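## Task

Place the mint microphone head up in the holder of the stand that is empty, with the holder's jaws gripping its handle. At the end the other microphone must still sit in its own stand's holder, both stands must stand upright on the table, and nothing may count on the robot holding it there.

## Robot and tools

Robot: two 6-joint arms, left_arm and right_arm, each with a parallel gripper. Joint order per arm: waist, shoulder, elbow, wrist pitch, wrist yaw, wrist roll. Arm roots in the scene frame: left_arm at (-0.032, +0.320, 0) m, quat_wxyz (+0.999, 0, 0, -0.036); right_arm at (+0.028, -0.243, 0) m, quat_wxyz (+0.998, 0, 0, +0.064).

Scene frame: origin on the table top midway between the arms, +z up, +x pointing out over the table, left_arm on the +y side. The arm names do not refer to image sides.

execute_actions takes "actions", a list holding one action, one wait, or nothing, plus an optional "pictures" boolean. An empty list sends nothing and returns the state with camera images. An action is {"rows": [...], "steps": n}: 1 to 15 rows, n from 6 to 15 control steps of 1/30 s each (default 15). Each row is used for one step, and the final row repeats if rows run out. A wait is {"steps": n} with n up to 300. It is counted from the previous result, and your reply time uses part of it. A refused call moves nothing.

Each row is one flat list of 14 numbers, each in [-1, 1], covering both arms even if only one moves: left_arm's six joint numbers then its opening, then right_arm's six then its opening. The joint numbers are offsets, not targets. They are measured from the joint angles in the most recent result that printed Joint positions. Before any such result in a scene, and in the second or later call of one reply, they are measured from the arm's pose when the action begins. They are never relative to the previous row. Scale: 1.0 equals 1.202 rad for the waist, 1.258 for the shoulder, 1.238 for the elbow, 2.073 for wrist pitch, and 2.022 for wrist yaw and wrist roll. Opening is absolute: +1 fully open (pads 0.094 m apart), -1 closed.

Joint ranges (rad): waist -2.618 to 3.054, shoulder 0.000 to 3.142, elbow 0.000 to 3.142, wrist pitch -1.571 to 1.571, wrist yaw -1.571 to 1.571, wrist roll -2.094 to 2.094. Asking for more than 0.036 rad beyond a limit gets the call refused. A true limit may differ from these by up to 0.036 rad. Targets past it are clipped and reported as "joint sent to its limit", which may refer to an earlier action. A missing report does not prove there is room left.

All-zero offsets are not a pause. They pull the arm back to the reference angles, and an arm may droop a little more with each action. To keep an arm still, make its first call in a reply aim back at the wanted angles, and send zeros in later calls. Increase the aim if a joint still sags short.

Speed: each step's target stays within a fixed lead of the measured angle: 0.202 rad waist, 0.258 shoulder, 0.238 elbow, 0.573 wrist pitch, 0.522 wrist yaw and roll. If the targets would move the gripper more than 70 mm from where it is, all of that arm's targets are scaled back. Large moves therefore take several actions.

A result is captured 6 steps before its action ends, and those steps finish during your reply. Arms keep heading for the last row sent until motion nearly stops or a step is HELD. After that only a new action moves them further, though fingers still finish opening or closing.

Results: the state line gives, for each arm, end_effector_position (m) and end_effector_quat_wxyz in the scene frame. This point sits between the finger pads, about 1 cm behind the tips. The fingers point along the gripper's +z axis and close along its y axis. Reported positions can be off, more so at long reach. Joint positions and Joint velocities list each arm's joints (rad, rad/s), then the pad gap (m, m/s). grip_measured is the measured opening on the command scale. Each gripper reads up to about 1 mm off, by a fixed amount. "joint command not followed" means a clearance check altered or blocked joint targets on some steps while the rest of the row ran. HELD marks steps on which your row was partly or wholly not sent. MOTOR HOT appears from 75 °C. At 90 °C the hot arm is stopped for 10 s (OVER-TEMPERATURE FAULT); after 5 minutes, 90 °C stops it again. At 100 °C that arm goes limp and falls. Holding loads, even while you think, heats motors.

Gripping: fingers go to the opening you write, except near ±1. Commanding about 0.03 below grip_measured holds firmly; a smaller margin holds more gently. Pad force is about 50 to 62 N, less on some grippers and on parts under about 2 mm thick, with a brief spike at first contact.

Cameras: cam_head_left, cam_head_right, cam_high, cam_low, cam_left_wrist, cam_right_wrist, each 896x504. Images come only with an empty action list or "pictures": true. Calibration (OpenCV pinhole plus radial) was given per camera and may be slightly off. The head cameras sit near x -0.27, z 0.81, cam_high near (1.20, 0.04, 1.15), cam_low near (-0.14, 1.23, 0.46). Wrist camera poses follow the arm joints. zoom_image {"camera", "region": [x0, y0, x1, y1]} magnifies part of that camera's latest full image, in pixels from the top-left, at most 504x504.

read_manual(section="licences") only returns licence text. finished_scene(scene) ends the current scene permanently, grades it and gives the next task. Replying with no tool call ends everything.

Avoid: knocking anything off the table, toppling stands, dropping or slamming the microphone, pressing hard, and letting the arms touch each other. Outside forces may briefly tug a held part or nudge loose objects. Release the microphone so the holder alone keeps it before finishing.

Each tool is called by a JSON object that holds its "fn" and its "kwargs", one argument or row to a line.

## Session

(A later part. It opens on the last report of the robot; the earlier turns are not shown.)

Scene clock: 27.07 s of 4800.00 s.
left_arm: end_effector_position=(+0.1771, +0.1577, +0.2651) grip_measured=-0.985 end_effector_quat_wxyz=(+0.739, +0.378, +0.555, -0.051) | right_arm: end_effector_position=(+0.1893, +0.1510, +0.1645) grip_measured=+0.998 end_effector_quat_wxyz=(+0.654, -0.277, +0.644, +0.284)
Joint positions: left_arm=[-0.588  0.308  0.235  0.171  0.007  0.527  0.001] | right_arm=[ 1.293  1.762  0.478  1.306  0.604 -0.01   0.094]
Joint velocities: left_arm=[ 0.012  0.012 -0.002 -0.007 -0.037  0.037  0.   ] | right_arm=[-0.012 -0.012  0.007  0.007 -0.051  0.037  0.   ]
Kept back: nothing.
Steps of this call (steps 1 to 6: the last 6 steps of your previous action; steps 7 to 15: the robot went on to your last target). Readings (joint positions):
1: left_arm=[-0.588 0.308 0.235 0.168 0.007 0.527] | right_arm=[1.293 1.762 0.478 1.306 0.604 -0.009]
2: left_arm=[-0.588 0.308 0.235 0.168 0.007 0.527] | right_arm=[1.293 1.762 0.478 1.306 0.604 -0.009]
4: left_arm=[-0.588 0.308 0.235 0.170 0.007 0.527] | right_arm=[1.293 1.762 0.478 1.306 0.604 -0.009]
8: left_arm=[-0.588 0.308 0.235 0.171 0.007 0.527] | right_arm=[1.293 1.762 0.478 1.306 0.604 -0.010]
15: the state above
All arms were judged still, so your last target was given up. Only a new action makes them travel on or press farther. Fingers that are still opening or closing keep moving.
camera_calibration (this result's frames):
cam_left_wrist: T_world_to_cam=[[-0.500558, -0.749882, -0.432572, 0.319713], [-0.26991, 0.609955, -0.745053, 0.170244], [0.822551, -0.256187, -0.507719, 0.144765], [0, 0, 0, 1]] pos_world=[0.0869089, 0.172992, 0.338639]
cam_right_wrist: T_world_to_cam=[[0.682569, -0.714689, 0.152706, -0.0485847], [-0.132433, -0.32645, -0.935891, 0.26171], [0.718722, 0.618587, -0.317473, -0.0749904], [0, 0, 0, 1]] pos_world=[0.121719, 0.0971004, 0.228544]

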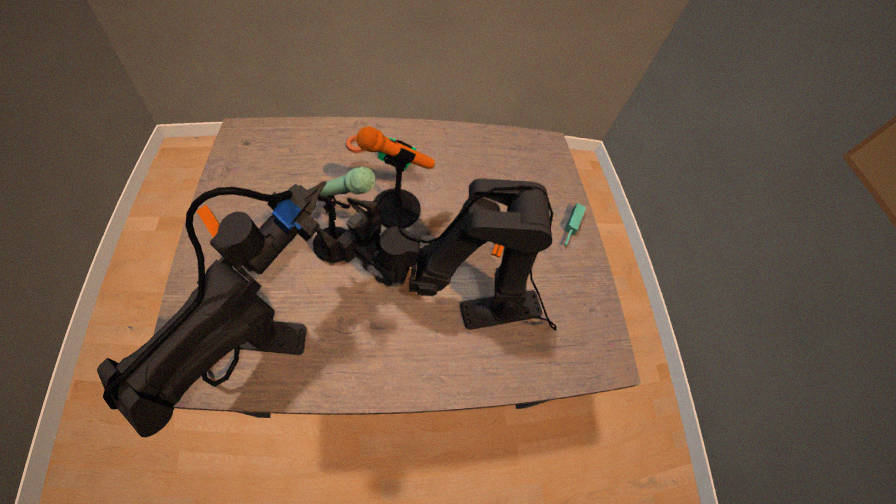

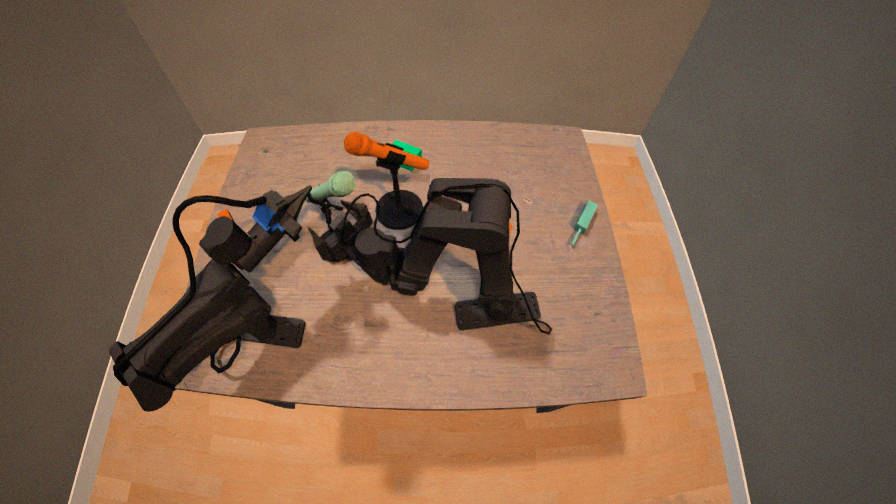

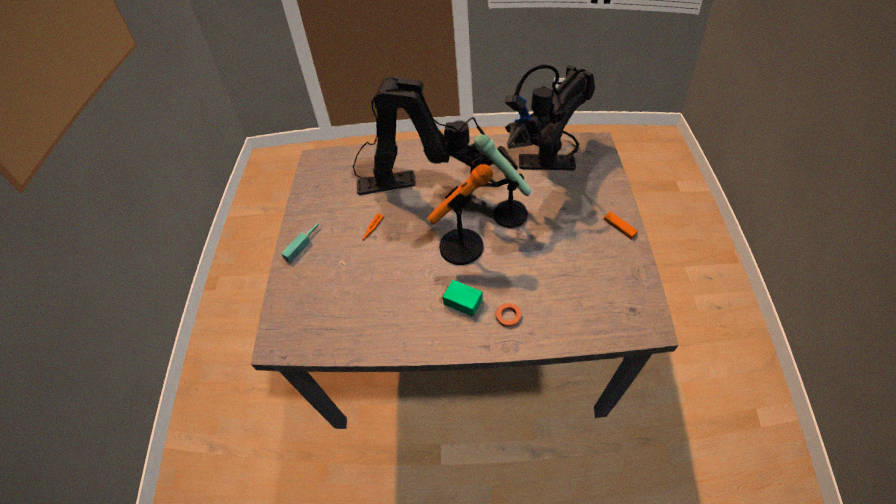

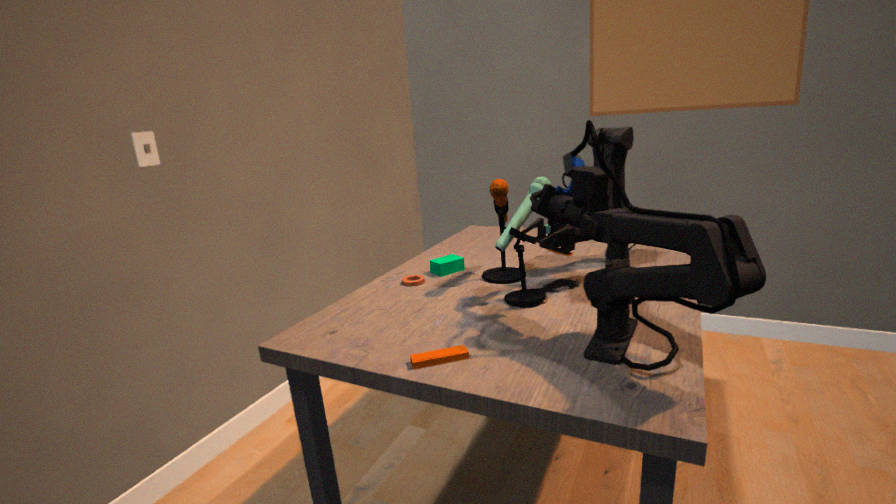

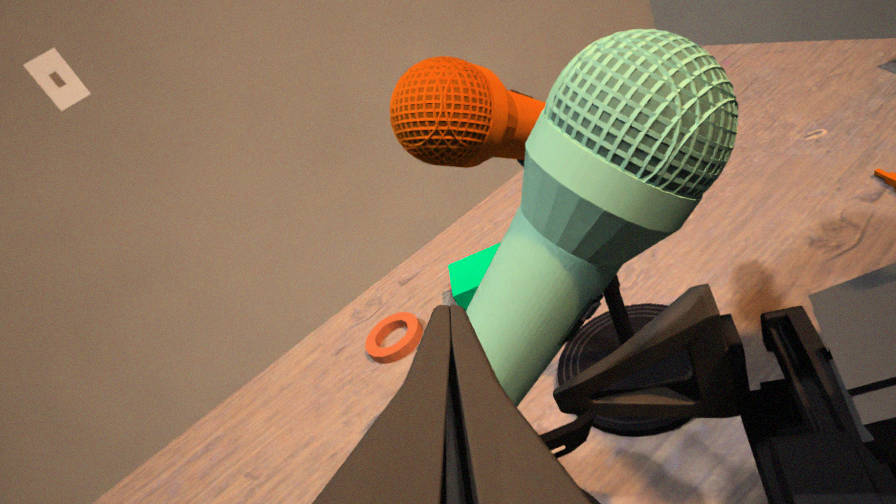

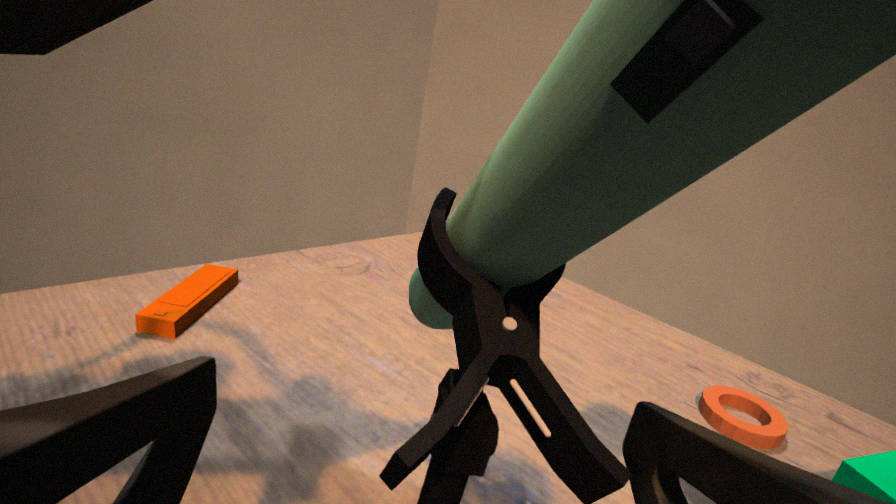

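{"fn": "execute_actions", "kwargs": {
  "actions": [
    {"rows":[[-0.06,0,0,0,0,0.25,1,0,0,0,0,0,0,1]],"steps":12}
  ]
}}

{"fn": "execute_actions", "kwargs": {
  "actions": [
    {"rows":[[0,0.192,-0.04,0.15,0,0,1,0,0,0,0,0,0,1]],"steps":15}
  ]
}}

{"fn": "execute_actions", "kwargs": {
  "actions": [
    {"steps":20}
  ],
  "pictures": true
}}

Scene clock: 27.60 s of 4800.00 s.
left_arm: end_effector_position=(+0.1676, +0.1464, +0.2673) grip_measured=+0.678 end_effector_quat_wxyz=(+0.741, +0.482, +0.462, +0.064) | right_arm: end_effector_position=(+0.1893, +0.1510, +0.1647) grip_measured=+0.998 end_effector_quat_wxyz=(+0.655, -0.277, +0.643, +0.284)
Joint positions: left_arm=[-0.647  0.308  0.235  0.18   0.001  0.893  0.079] | right_arm=[ 1.293  1.762  0.478  1.307  0.604 -0.01   0.094]
Joint velocities: left_arm=[-0.022 -0.002  0.007 -0.139 -0.007  0.872  0.421] | right_arm=[ 0.002 -0.012 -0.002  0.022  0.022 -0.125 -0.   ]
Steps of this call (steps 1 to 10: nothing new was sent; steps 11 to 16: the first 6 steps of this action). Readings (joint positions):
11: left_arm=[-0.597 0.308 0.235 0.172 0.003 0.607] | right_arm=[1.293 1.762 0.478 1.306 0.604 -0.010]
12: left_arm=[-0.618 0.308 0.235 0.172 0.003 0.692] | right_arm=[1.293 1.762 0.478 1.306 0.604 -0.010]
14: left_arm=[-0.643 0.308 0.235 0.176 0.000 0.815] | right_arm=[1.293 1.762 0.478 1.306 0.604 -0.010]
16: the state above

Scene clock: 28.10 s of 4800.00 s.
left_arm: end_effector_position=(+0.1872, +0.1269, +0.2518) grip_measured=+1.000 end_effector_quat_wxyz=(+0.734, +0.510, +0.436, +0.099) | right_arm: end_effector_position=(+0.1897, +0.1502, +0.1578) grip_measured=+0.998 end_effector_quat_wxyz=(+0.651, -0.287, +0.648, +0.273)
Joint positions: left_arm=[-0.65   0.542  0.193  0.448  0.007  0.997  0.094] | right_arm=[ 1.293  1.764  0.475  1.283  0.607 -0.016  0.094]
Joint velocities: left_arm=[ 0.012 -0.017 -0.042  0.212  0.051 -0.007  0.   ] | right_arm=[-0.017 -0.002  0.012  0.183 -0.037 -0.051 -0.   ]
Steps of this call (steps 1 to 6: the last 6 steps of your previous action; steps 7 to 15: the first 9 steps of this action, its rows measured from where the robot was after step 6). Readings (joint positions):
6: left_arm=[-0.650 0.308 0.235 0.178 0.008 0.994] | right_arm=[1.293 1.762 0.478 1.308 0.604 -0.010]
7: left_arm=[-0.650 0.340 0.226 0.228 0.011 0.995] | right_arm=[1.293 1.762 0.478 1.308 0.604 -0.010]
8: left_arm=[-0.650 0.408 0.222 0.295 0.011 0.995] | right_arm=[1.293 1.762 0.478 1.308 0.604 -0.010]
10: left_arm=[-0.650 0.513 0.212 0.375 0.007 0.996] | right_arm=[1.293 1.763 0.476 1.289 0.607 -0.015]
14: left_arm=[-0.650 0.542 0.194 0.440 0.007 0.997] | right_arm=[1.293 1.764 0.475 1.279 0.607 -0.016]
15: the state above

Scene clock: 28.77 s of 4800.00 s.
left_arm: end_effector_position=(+0.1868, +0.1272, +0.2555) grip_measured=+1.000 end_effector_quat_wxyz=(+0.740, +0.506, +0.433, +0.100) | right_arm: end_effector_position=(+0.1897, +0.1501, +0.1622) grip_measured=+0.998 end_effector_quat_wxyz=(+0.654, -0.280, +0.645, +0.279)
Joint positions: left_arm=[-0.65   0.542  0.192  0.464  0.007  0.997  0.094] | right_arm=[ 1.293  1.764  0.475  1.303  0.607 -0.015  0.094]
Joint velocities: left_arm=[ 0.007 -0.002 -0.002 -0.066 -0.037 -0.051  0.   ] | right_arm=[ 0.007  0.002 -0.017 -0.007 -0.022 -0.066  0.001]
Kept back: nothing.
Steps of this call (steps 1 to 6: the last 6 steps of your previous action; steps 7 to 20: the robot went on to your last target). Readings (joint positions):
1: left_arm=[-0.650 0.542 0.192 0.454 0.007 0.997] | right_arm=[1.293 1.764 0.475 1.288 0.607 -0.016]
2: left_arm=[-0.650 0.542 0.192 0.459 0.007 0.997] | right_arm=[1.293 1.764 0.475 1.292 0.607 -0.016]
4: left_arm=[-0.650 0.542 0.192 0.464 0.007 0.997] | right_arm=[1.293 1.764 0.475 1.297 0.607 -0.016]
8: left_arm=[-0.650 0.542 0.192 0.464 0.007 0.997] | right_arm=[1.293 1.764 0.475 1.302 0.607 -0.015]
20: the state above
camera_calibration (this result's frames):
cam_left_wrist: T_world_to_cam=[[-0.314039, -0.529156, -0.788273, 0.325492], [-0.0576303, 0.83937, -0.540497, 0.0632306], [0.947659, -0.124309, -0.29409, 0.029338], [0, 0, 0, 1]] pos_world=[0.0780586, 0.122809, 0.29938]
cam_right_wrist: T_world_to_cam=[[0.679898, -0.715118, 0.162313, -0.0500541], [-0.130905, -0.336148, -0.932667, 0.260012], [0.721528, 0.612871, -0.322159, -0.0743292], [0, 0, 0, 1]] pos_world=[0.121699, 0.0971623, 0.226684]

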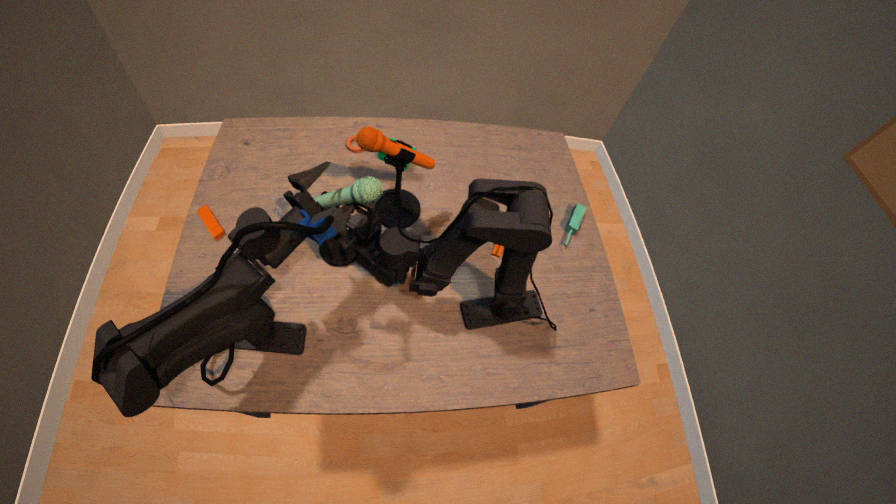

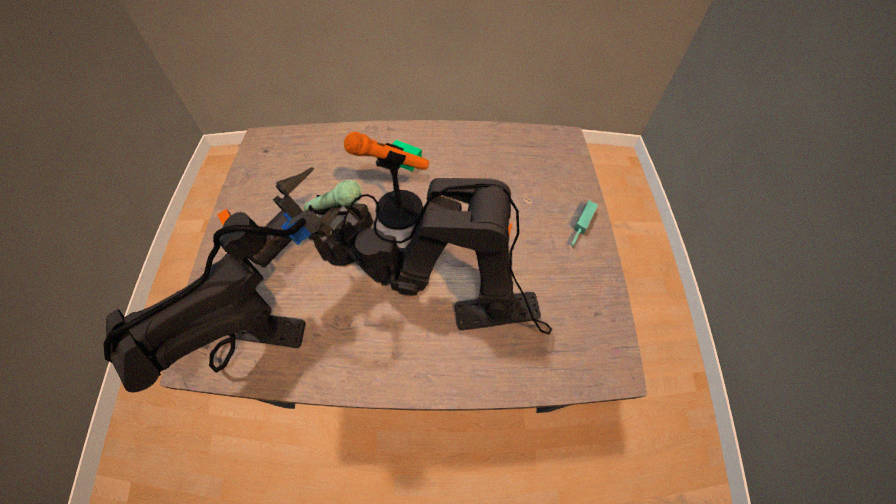

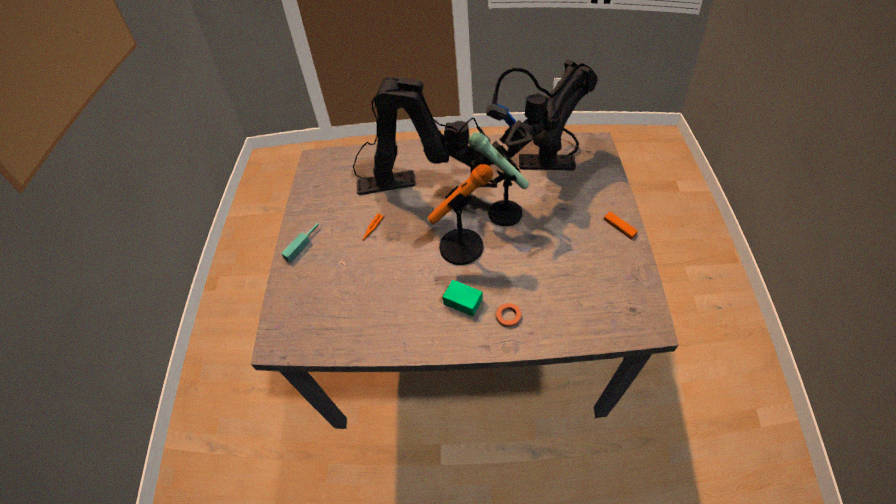

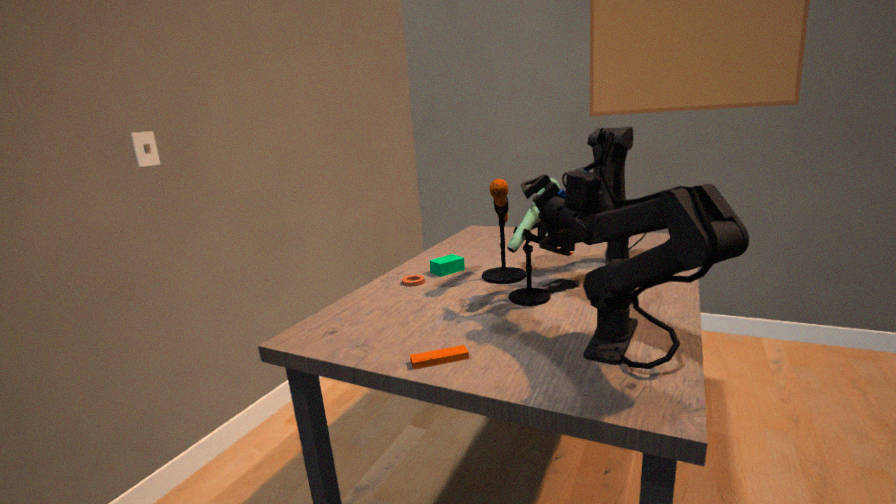

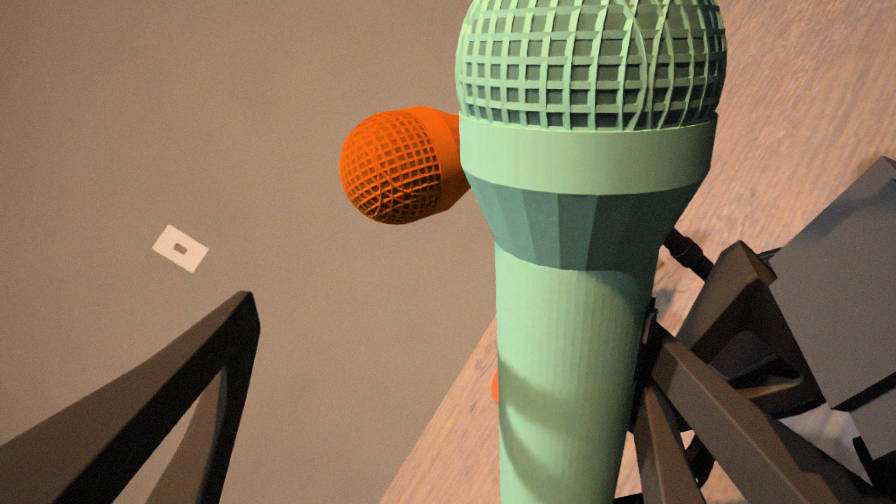

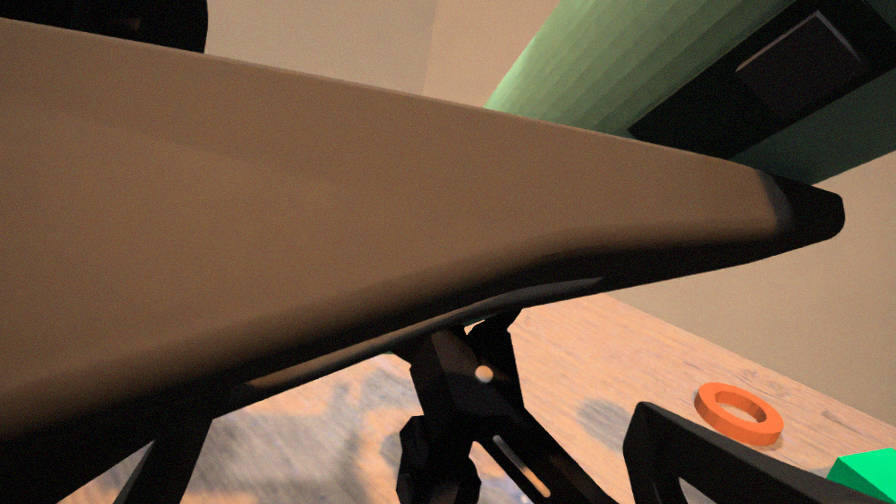

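Mic is between the fingers; close.

{"fn": "execute_actions", "kwargs": {
  "actions": [
    {"rows":[[0,0,0,0.01,0,0,-1,0,0,0,0,0,0,1]],"steps":15}
  ]
}}

{"fn": "execute_actions", "kwargs": {
  "actions": [
    {"steps":15}
  ],
  "pictures": true
}}

Scene clock: 29.23 s of 4800.00 s.
left_arm: end_effector_position=(+0.1858, +0.1248, +0.2412) grip_measured=-0.300 end_effector_quat_wxyz=(+0.726, +0.520, +0.441, +0.091) | right_arm: end_effector_position=(+0.1897, +0.1501, +0.1622) grip_measured=+0.998 end_effector_quat_wxyz=(+0.654, -0.280, +0.645, +0.279)
Joint positions: left_arm=[-0.651  0.543  0.179  0.435  0.019  0.99   0.033] | right_arm=[ 1.293  1.764  0.475  1.303  0.607 -0.015  0.094]
Joint velocities: left_arm=[ 0.012 -0.002 -0.012  0.022  0.037  0.007  0.002] | right_arm=[ 0.002 -0.012 -0.007 -0.037 -0.066 -0.11  -0.   ]
Steps of this call (steps 1 to 5: the robot went on to your last target; steps 6 to 14: the first 9 steps of this action). Readings (joint positions):
6: left_arm=[-0.650 0.542 0.192 0.462 0.010 0.997] | right_arm=[1.293 1.764 0.475 1.303 0.607 -0.015]
7: left_arm=[-0.650 0.542 0.190 0.459 0.014 0.997] | right_arm=[1.293 1.764 0.475 1.303 0.607 -0.015]
9: left_arm=[-0.650 0.542 0.188 0.459 0.015 0.997] | right_arm=[1.293 1.764 0.475 1.303 0.607 -0.015]
13: left_arm=[-0.651 0.543 0.179 0.435 0.018 0.990] | right_arm=[1.293 1.764 0.475 1.303 0.607 -0.015]
14: the state above

Scene clock: 29.73 s of 4800.00 s.
left_arm: end_effector_position=(+0.1856, +0.1245, +0.2411) grip_measured=-0.300 end_effector_quat_wxyz=(+0.726, +0.521, +0.441, +0.090) | right_arm: end_effector_position=(+0.1897, +0.1501, +0.1622) grip_measured=+0.998 end_effector_quat_wxyz=(+0.654, -0.280, +0.645, +0.279)
Joint positions: left_arm=[-0.651  0.543  0.179  0.434  0.021  0.99   0.033] | right_arm=[ 1.293  1.764  0.475  1.303  0.607 -0.015  0.094]
Joint velocities: left_arm=[-0.002 -0.017 -0.002  0.007  0.007 -0.066  0.   ] | right_arm=[ 0.007  0.002 -0.002 -0.037 -0.022 -0.037  0.   ]
Kept back: nothing.
Steps of this call (steps 1 to 6: the last 6 steps of your previous action; steps 7 to 15: the robot went on to your last target). Readings (joint positions):
1: left_arm=[-0.651 0.543 0.179 0.435 0.019 0.990] | right_arm=[1.293 1.764 0.475 1.303 0.607 -0.015]
2: left_arm=[-0.651 0.543 0.179 0.434 0.020 0.990] | right_arm=[1.293 1.764 0.475 1.303 0.607 -0.015]
4: left_arm=[-0.651 0.543 0.179 0.434 0.021 0.990] | right_arm=[1.293 1.764 0.475 1.303 0.607 -0.015]
8: left_arm=[-0.651 0.543 0.179 0.434 0.021 0.990] | right_arm=[1.293 1.764 0.475 1.303 0.607 -0.015]
15: the state above
All arms were judged still, so your last target was given up. Only a new action makes them travel on or press farther. Fingers that are still opening or closing keep moving.
camera_calibration (this result's frames):
cam_left_wrist: T_world_to_cam=[[-0.351133, -0.503401, -0.789489, 0.316338], [-0.063676, 0.854064, -0.516256, 0.0510845], [0.934158, -0.131003, -0.331945, 0.0384743], [0, 0, 0, 1]] pos_world=[0.0783884, 0.120656, 0.288889]
cam_right_wrist: T_world_to_cam=[[0.679898, -0.715118, 0.162313, -0.0500541], [-0.130905, -0.336148, -0.932667, 0.260012], [0.721528, 0.612871, -0.322159, -0.0743292], [0, 0, 0, 1]] pos_world=[0.121699, 0.0971623, 0.226684]

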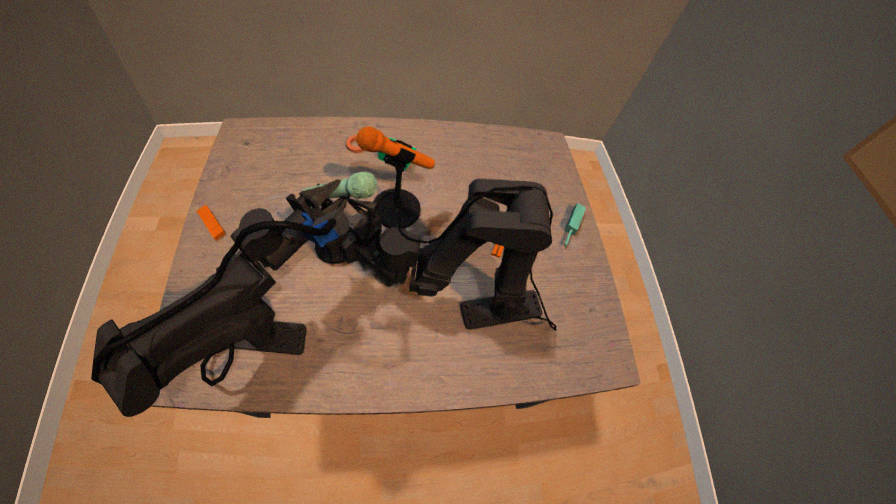

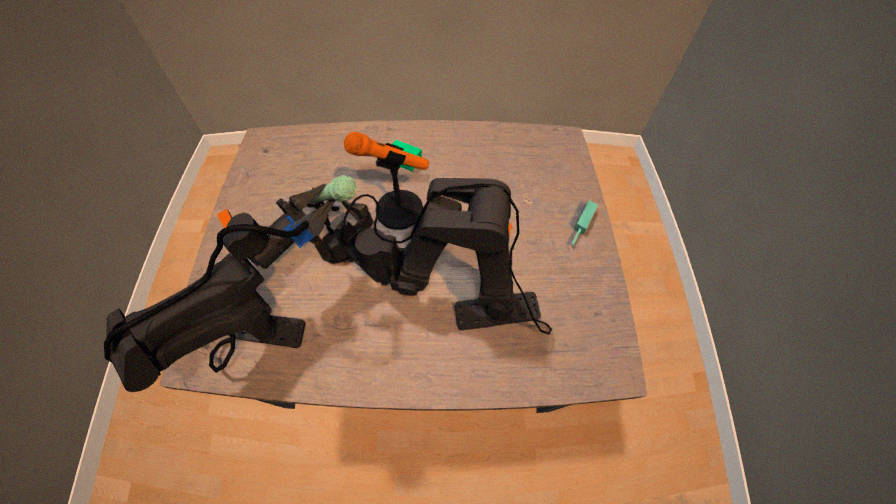

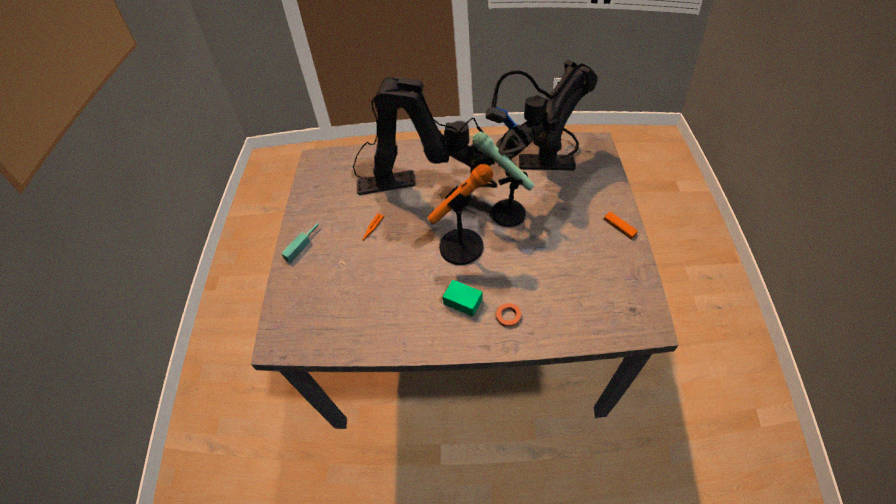

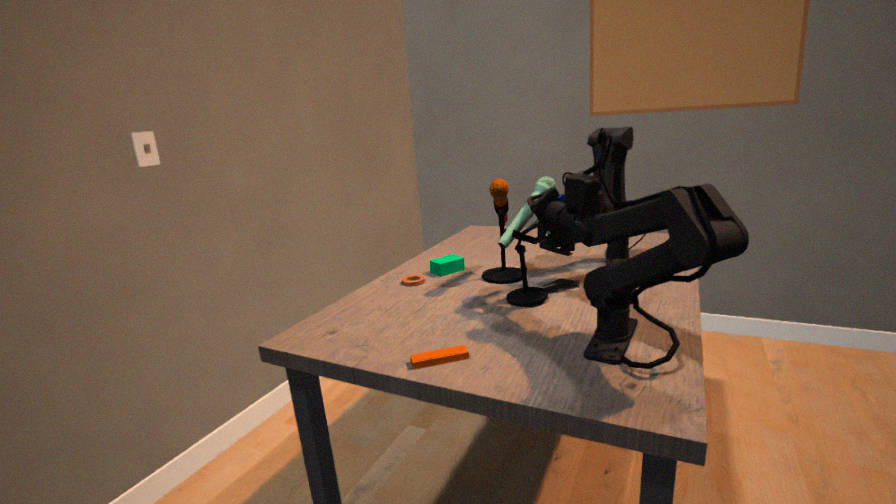

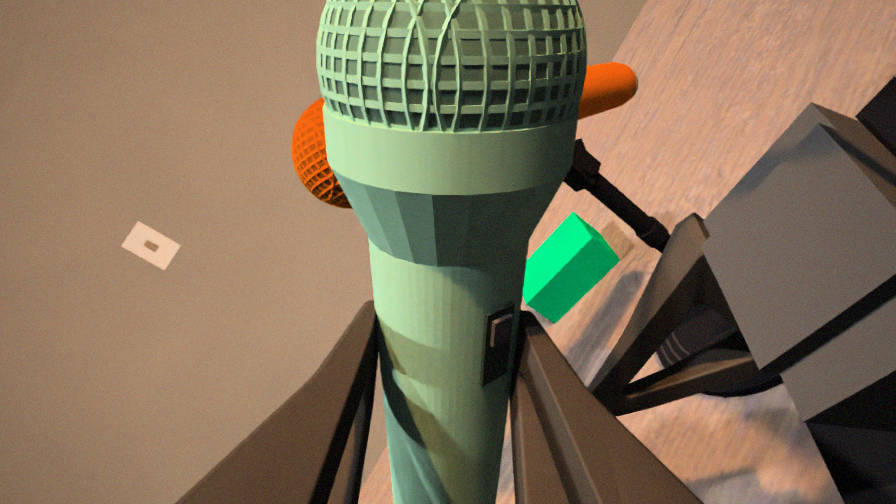

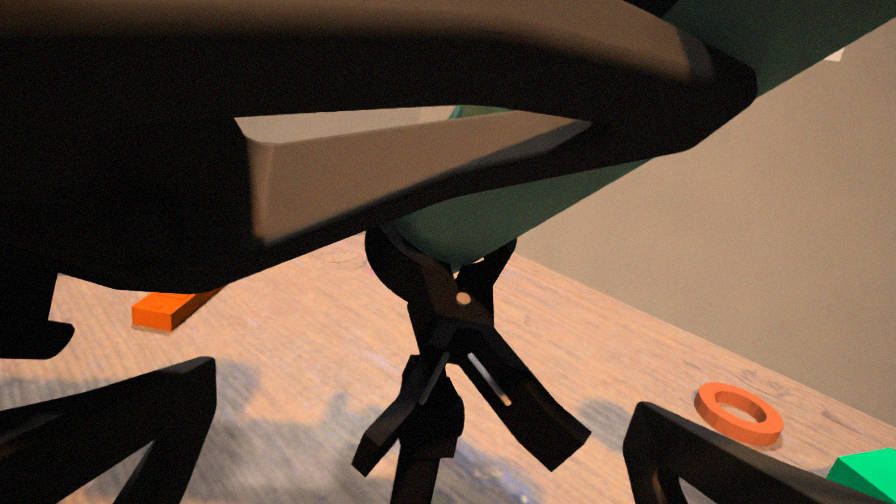

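{"fn": "execute_actions", "kwargs": {
  "actions": [
    {"rows":[[0,0,0,0.01,0,0,-1,0,0,0,0,0,0,-0.6]],"steps":15}
  ]
}}

{"fn": "execute_actions", "kwargs": {
  "actions": [
    {"steps":12}
  ],
  "pictures": true
}}

Scene clock: 30.30 s of 4800.00 s.
left_arm: end_effector_position=(+0.1860, +0.1250, +0.2401) grip_measured=-0.301 end_effector_quat_wxyz=(+0.724, +0.522, +0.441, +0.093) | right_arm: end_effector_position=(+0.1916, +0.1485, +0.1614) grip_measured=-0.539 end_effector_quat_wxyz=(+0.655, -0.276, +0.648, +0.275)
Joint positions: left_arm=[-0.651  0.543  0.178  0.432  0.017  0.995  0.033] | right_arm=[ 1.292  1.764  0.475  1.3    0.62  -0.013  0.022]
Joint velocities: left_arm=[ 0.002  0.002 -0.007 -0.081  0.007  0.022  0.001] | right_arm=[ 0.002 -0.002 -0.012  0.007  0.037 -0.007  0.   ]
Steps of this call (steps 1 to 8: nothing new was sent; steps 9 to 17: the first 9 steps of this action). Readings (joint positions):
9: left_arm=[-0.651 0.543 0.178 0.433 0.022 0.990] | right_arm=[1.293 1.764 0.475 1.303 0.607 -0.015]
10: left_arm=[-0.651 0.543 0.178 0.433 0.025 0.990] | right_arm=[1.293 1.764 0.475 1.303 0.607 -0.015]
12: left_arm=[-0.651 0.543 0.178 0.433 0.026 0.990] | right_arm=[1.293 1.764 0.475 1.303 0.620 -0.015]
16: left_arm=[-0.651 0.543 0.178 0.432 0.017 0.995] | right_arm=[1.292 1.764 0.475 1.300 0.620 -0.013]
17: the state above

Scene clock: 30.70 s of 4800.00 s.
left_arm: end_effector_position=(+0.1860, +0.1250, +0.2401) grip_measured=-0.301 end_effector_quat_wxyz=(+0.724, +0.522, +0.441, +0.093) | right_arm: end_effector_position=(+0.1916, +0.1485, +0.1614) grip_measured=-0.539 end_effector_quat_wxyz=(+0.655, -0.276, +0.648, +0.275)
Joint positions: left_arm=[-0.651  0.543  0.178  0.432  0.017  0.995  0.033] | right_arm=[ 1.292  1.764  0.475  1.3    0.62  -0.013  0.022]
Joint velocities: left_arm=[-0.002 -0.012  0.017  0.007 -0.037 -0.051  0.   ] | right_arm=[ 0.007 -0.012  0.007 -0.007 -0.037 -0.007  0.001]
Kept back: nothing.
Steps of this call (steps 1 to 6: the last 6 steps of your previous action; steps 7 to 12: the robot went on to your last target). Readings (joint positions):
1: left_arm=[-0.651 0.543 0.178 0.432 0.017 0.995] | right_arm=[1.292 1.764 0.475 1.300 0.620 -0.013]
2: left_arm=[-0.651 0.543 0.178 0.432 0.017 0.995] | right_arm=[1.292 1.764 0.475 1.300 0.620 -0.013]
4: left_arm=[-0.651 0.543 0.178 0.432 0.017 0.995] | right_arm=[1.292 1.764 0.475 1.300 0.620 -0.013]
8: left_arm=[-0.651 0.543 0.178 0.432 0.017 0.995] | right_arm=[1.292 1.764 0.475 1.300 0.620 -0.013]
12: the state above
camera_calibration (this result's frames):
cam_left_wrist: T_world_to_cam=[[-0.348352, -0.500523, -0.792545, 0.315784], [-0.0667651, 0.856605, -0.511634, 0.0493046], [0.934983, -0.125315, -0.331818, 0.0368577], [0, 0, 0, 1]] pos_world=[0.0788345, 0.120442, 0.287729]
cam_right_wrist: T_world_to_cam=[[0.670744, -0.723807, 0.161884, -0.0493024], [-0.137862, -0.336129, -0.931671, 0.260089], [0.728764, 0.602595, -0.325241, -0.0743278], [0, 0, 0, 1]] pos_world=[0.123093, 0.0965274, 0.226124]

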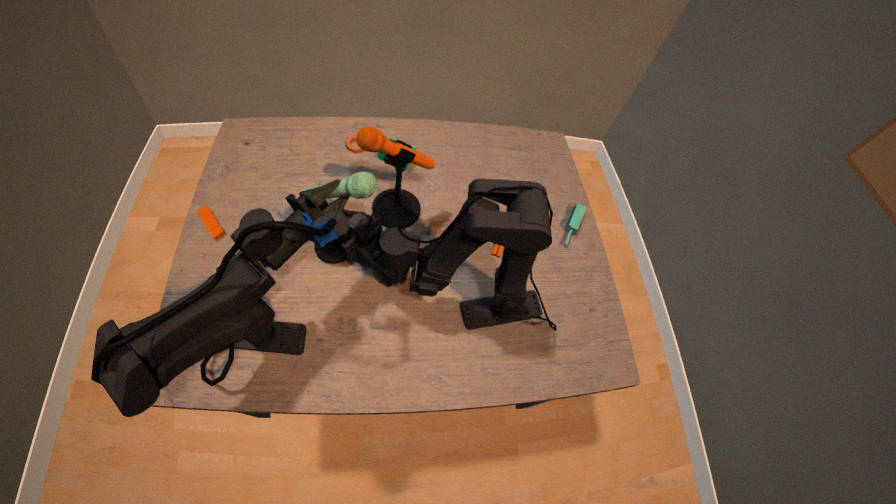

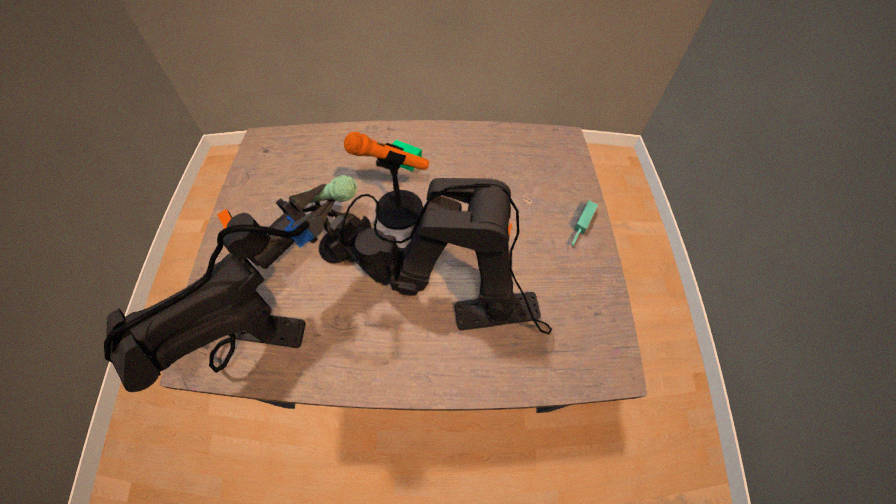

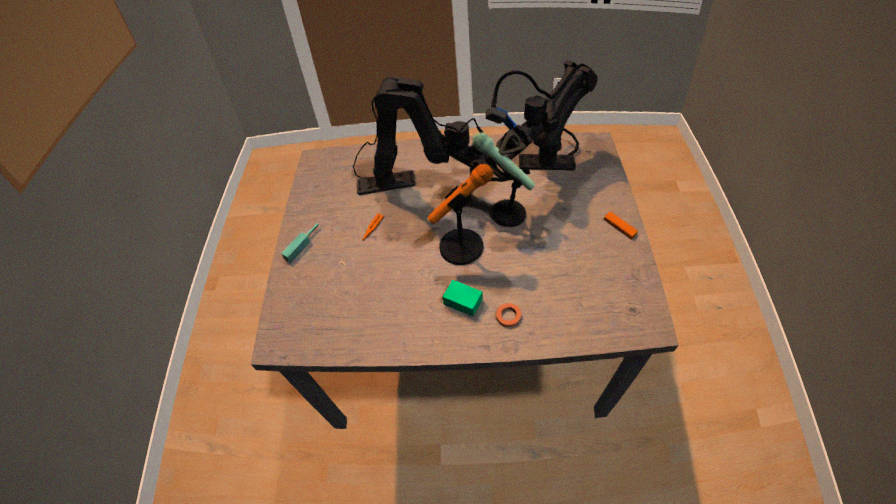

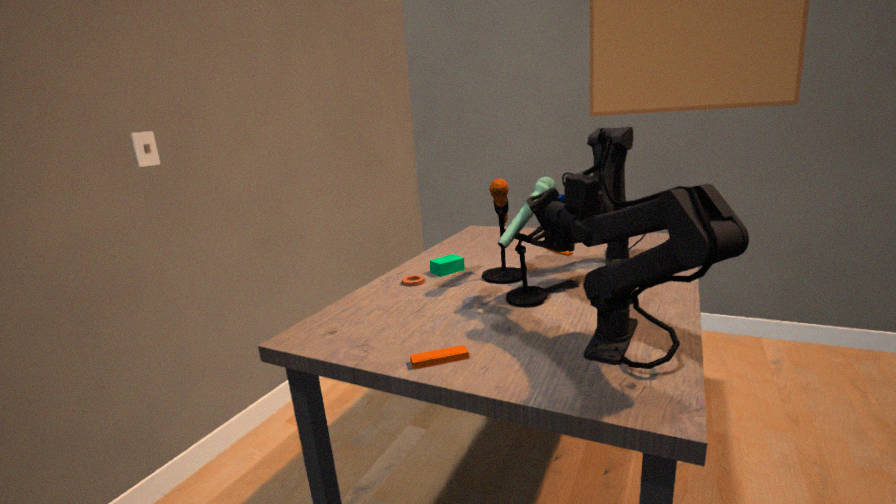

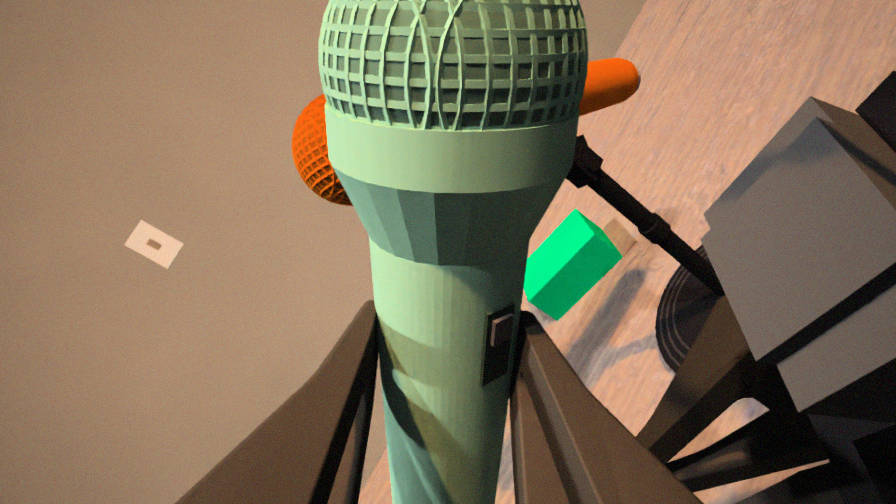

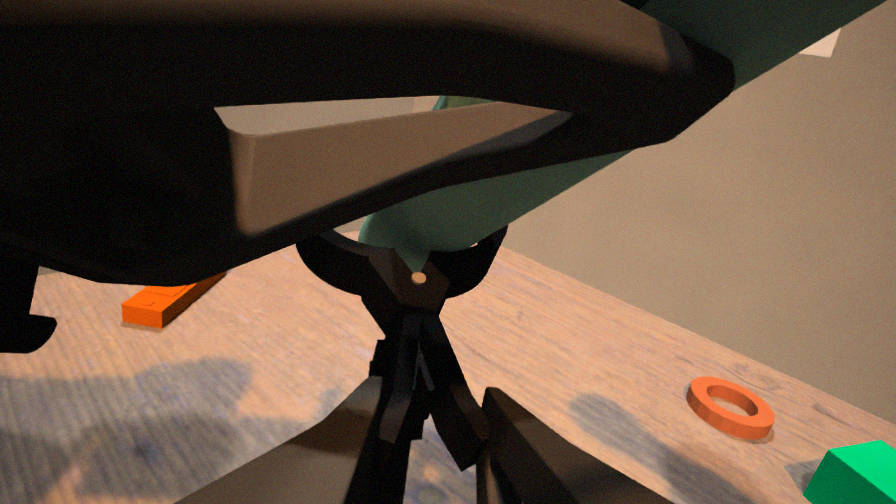

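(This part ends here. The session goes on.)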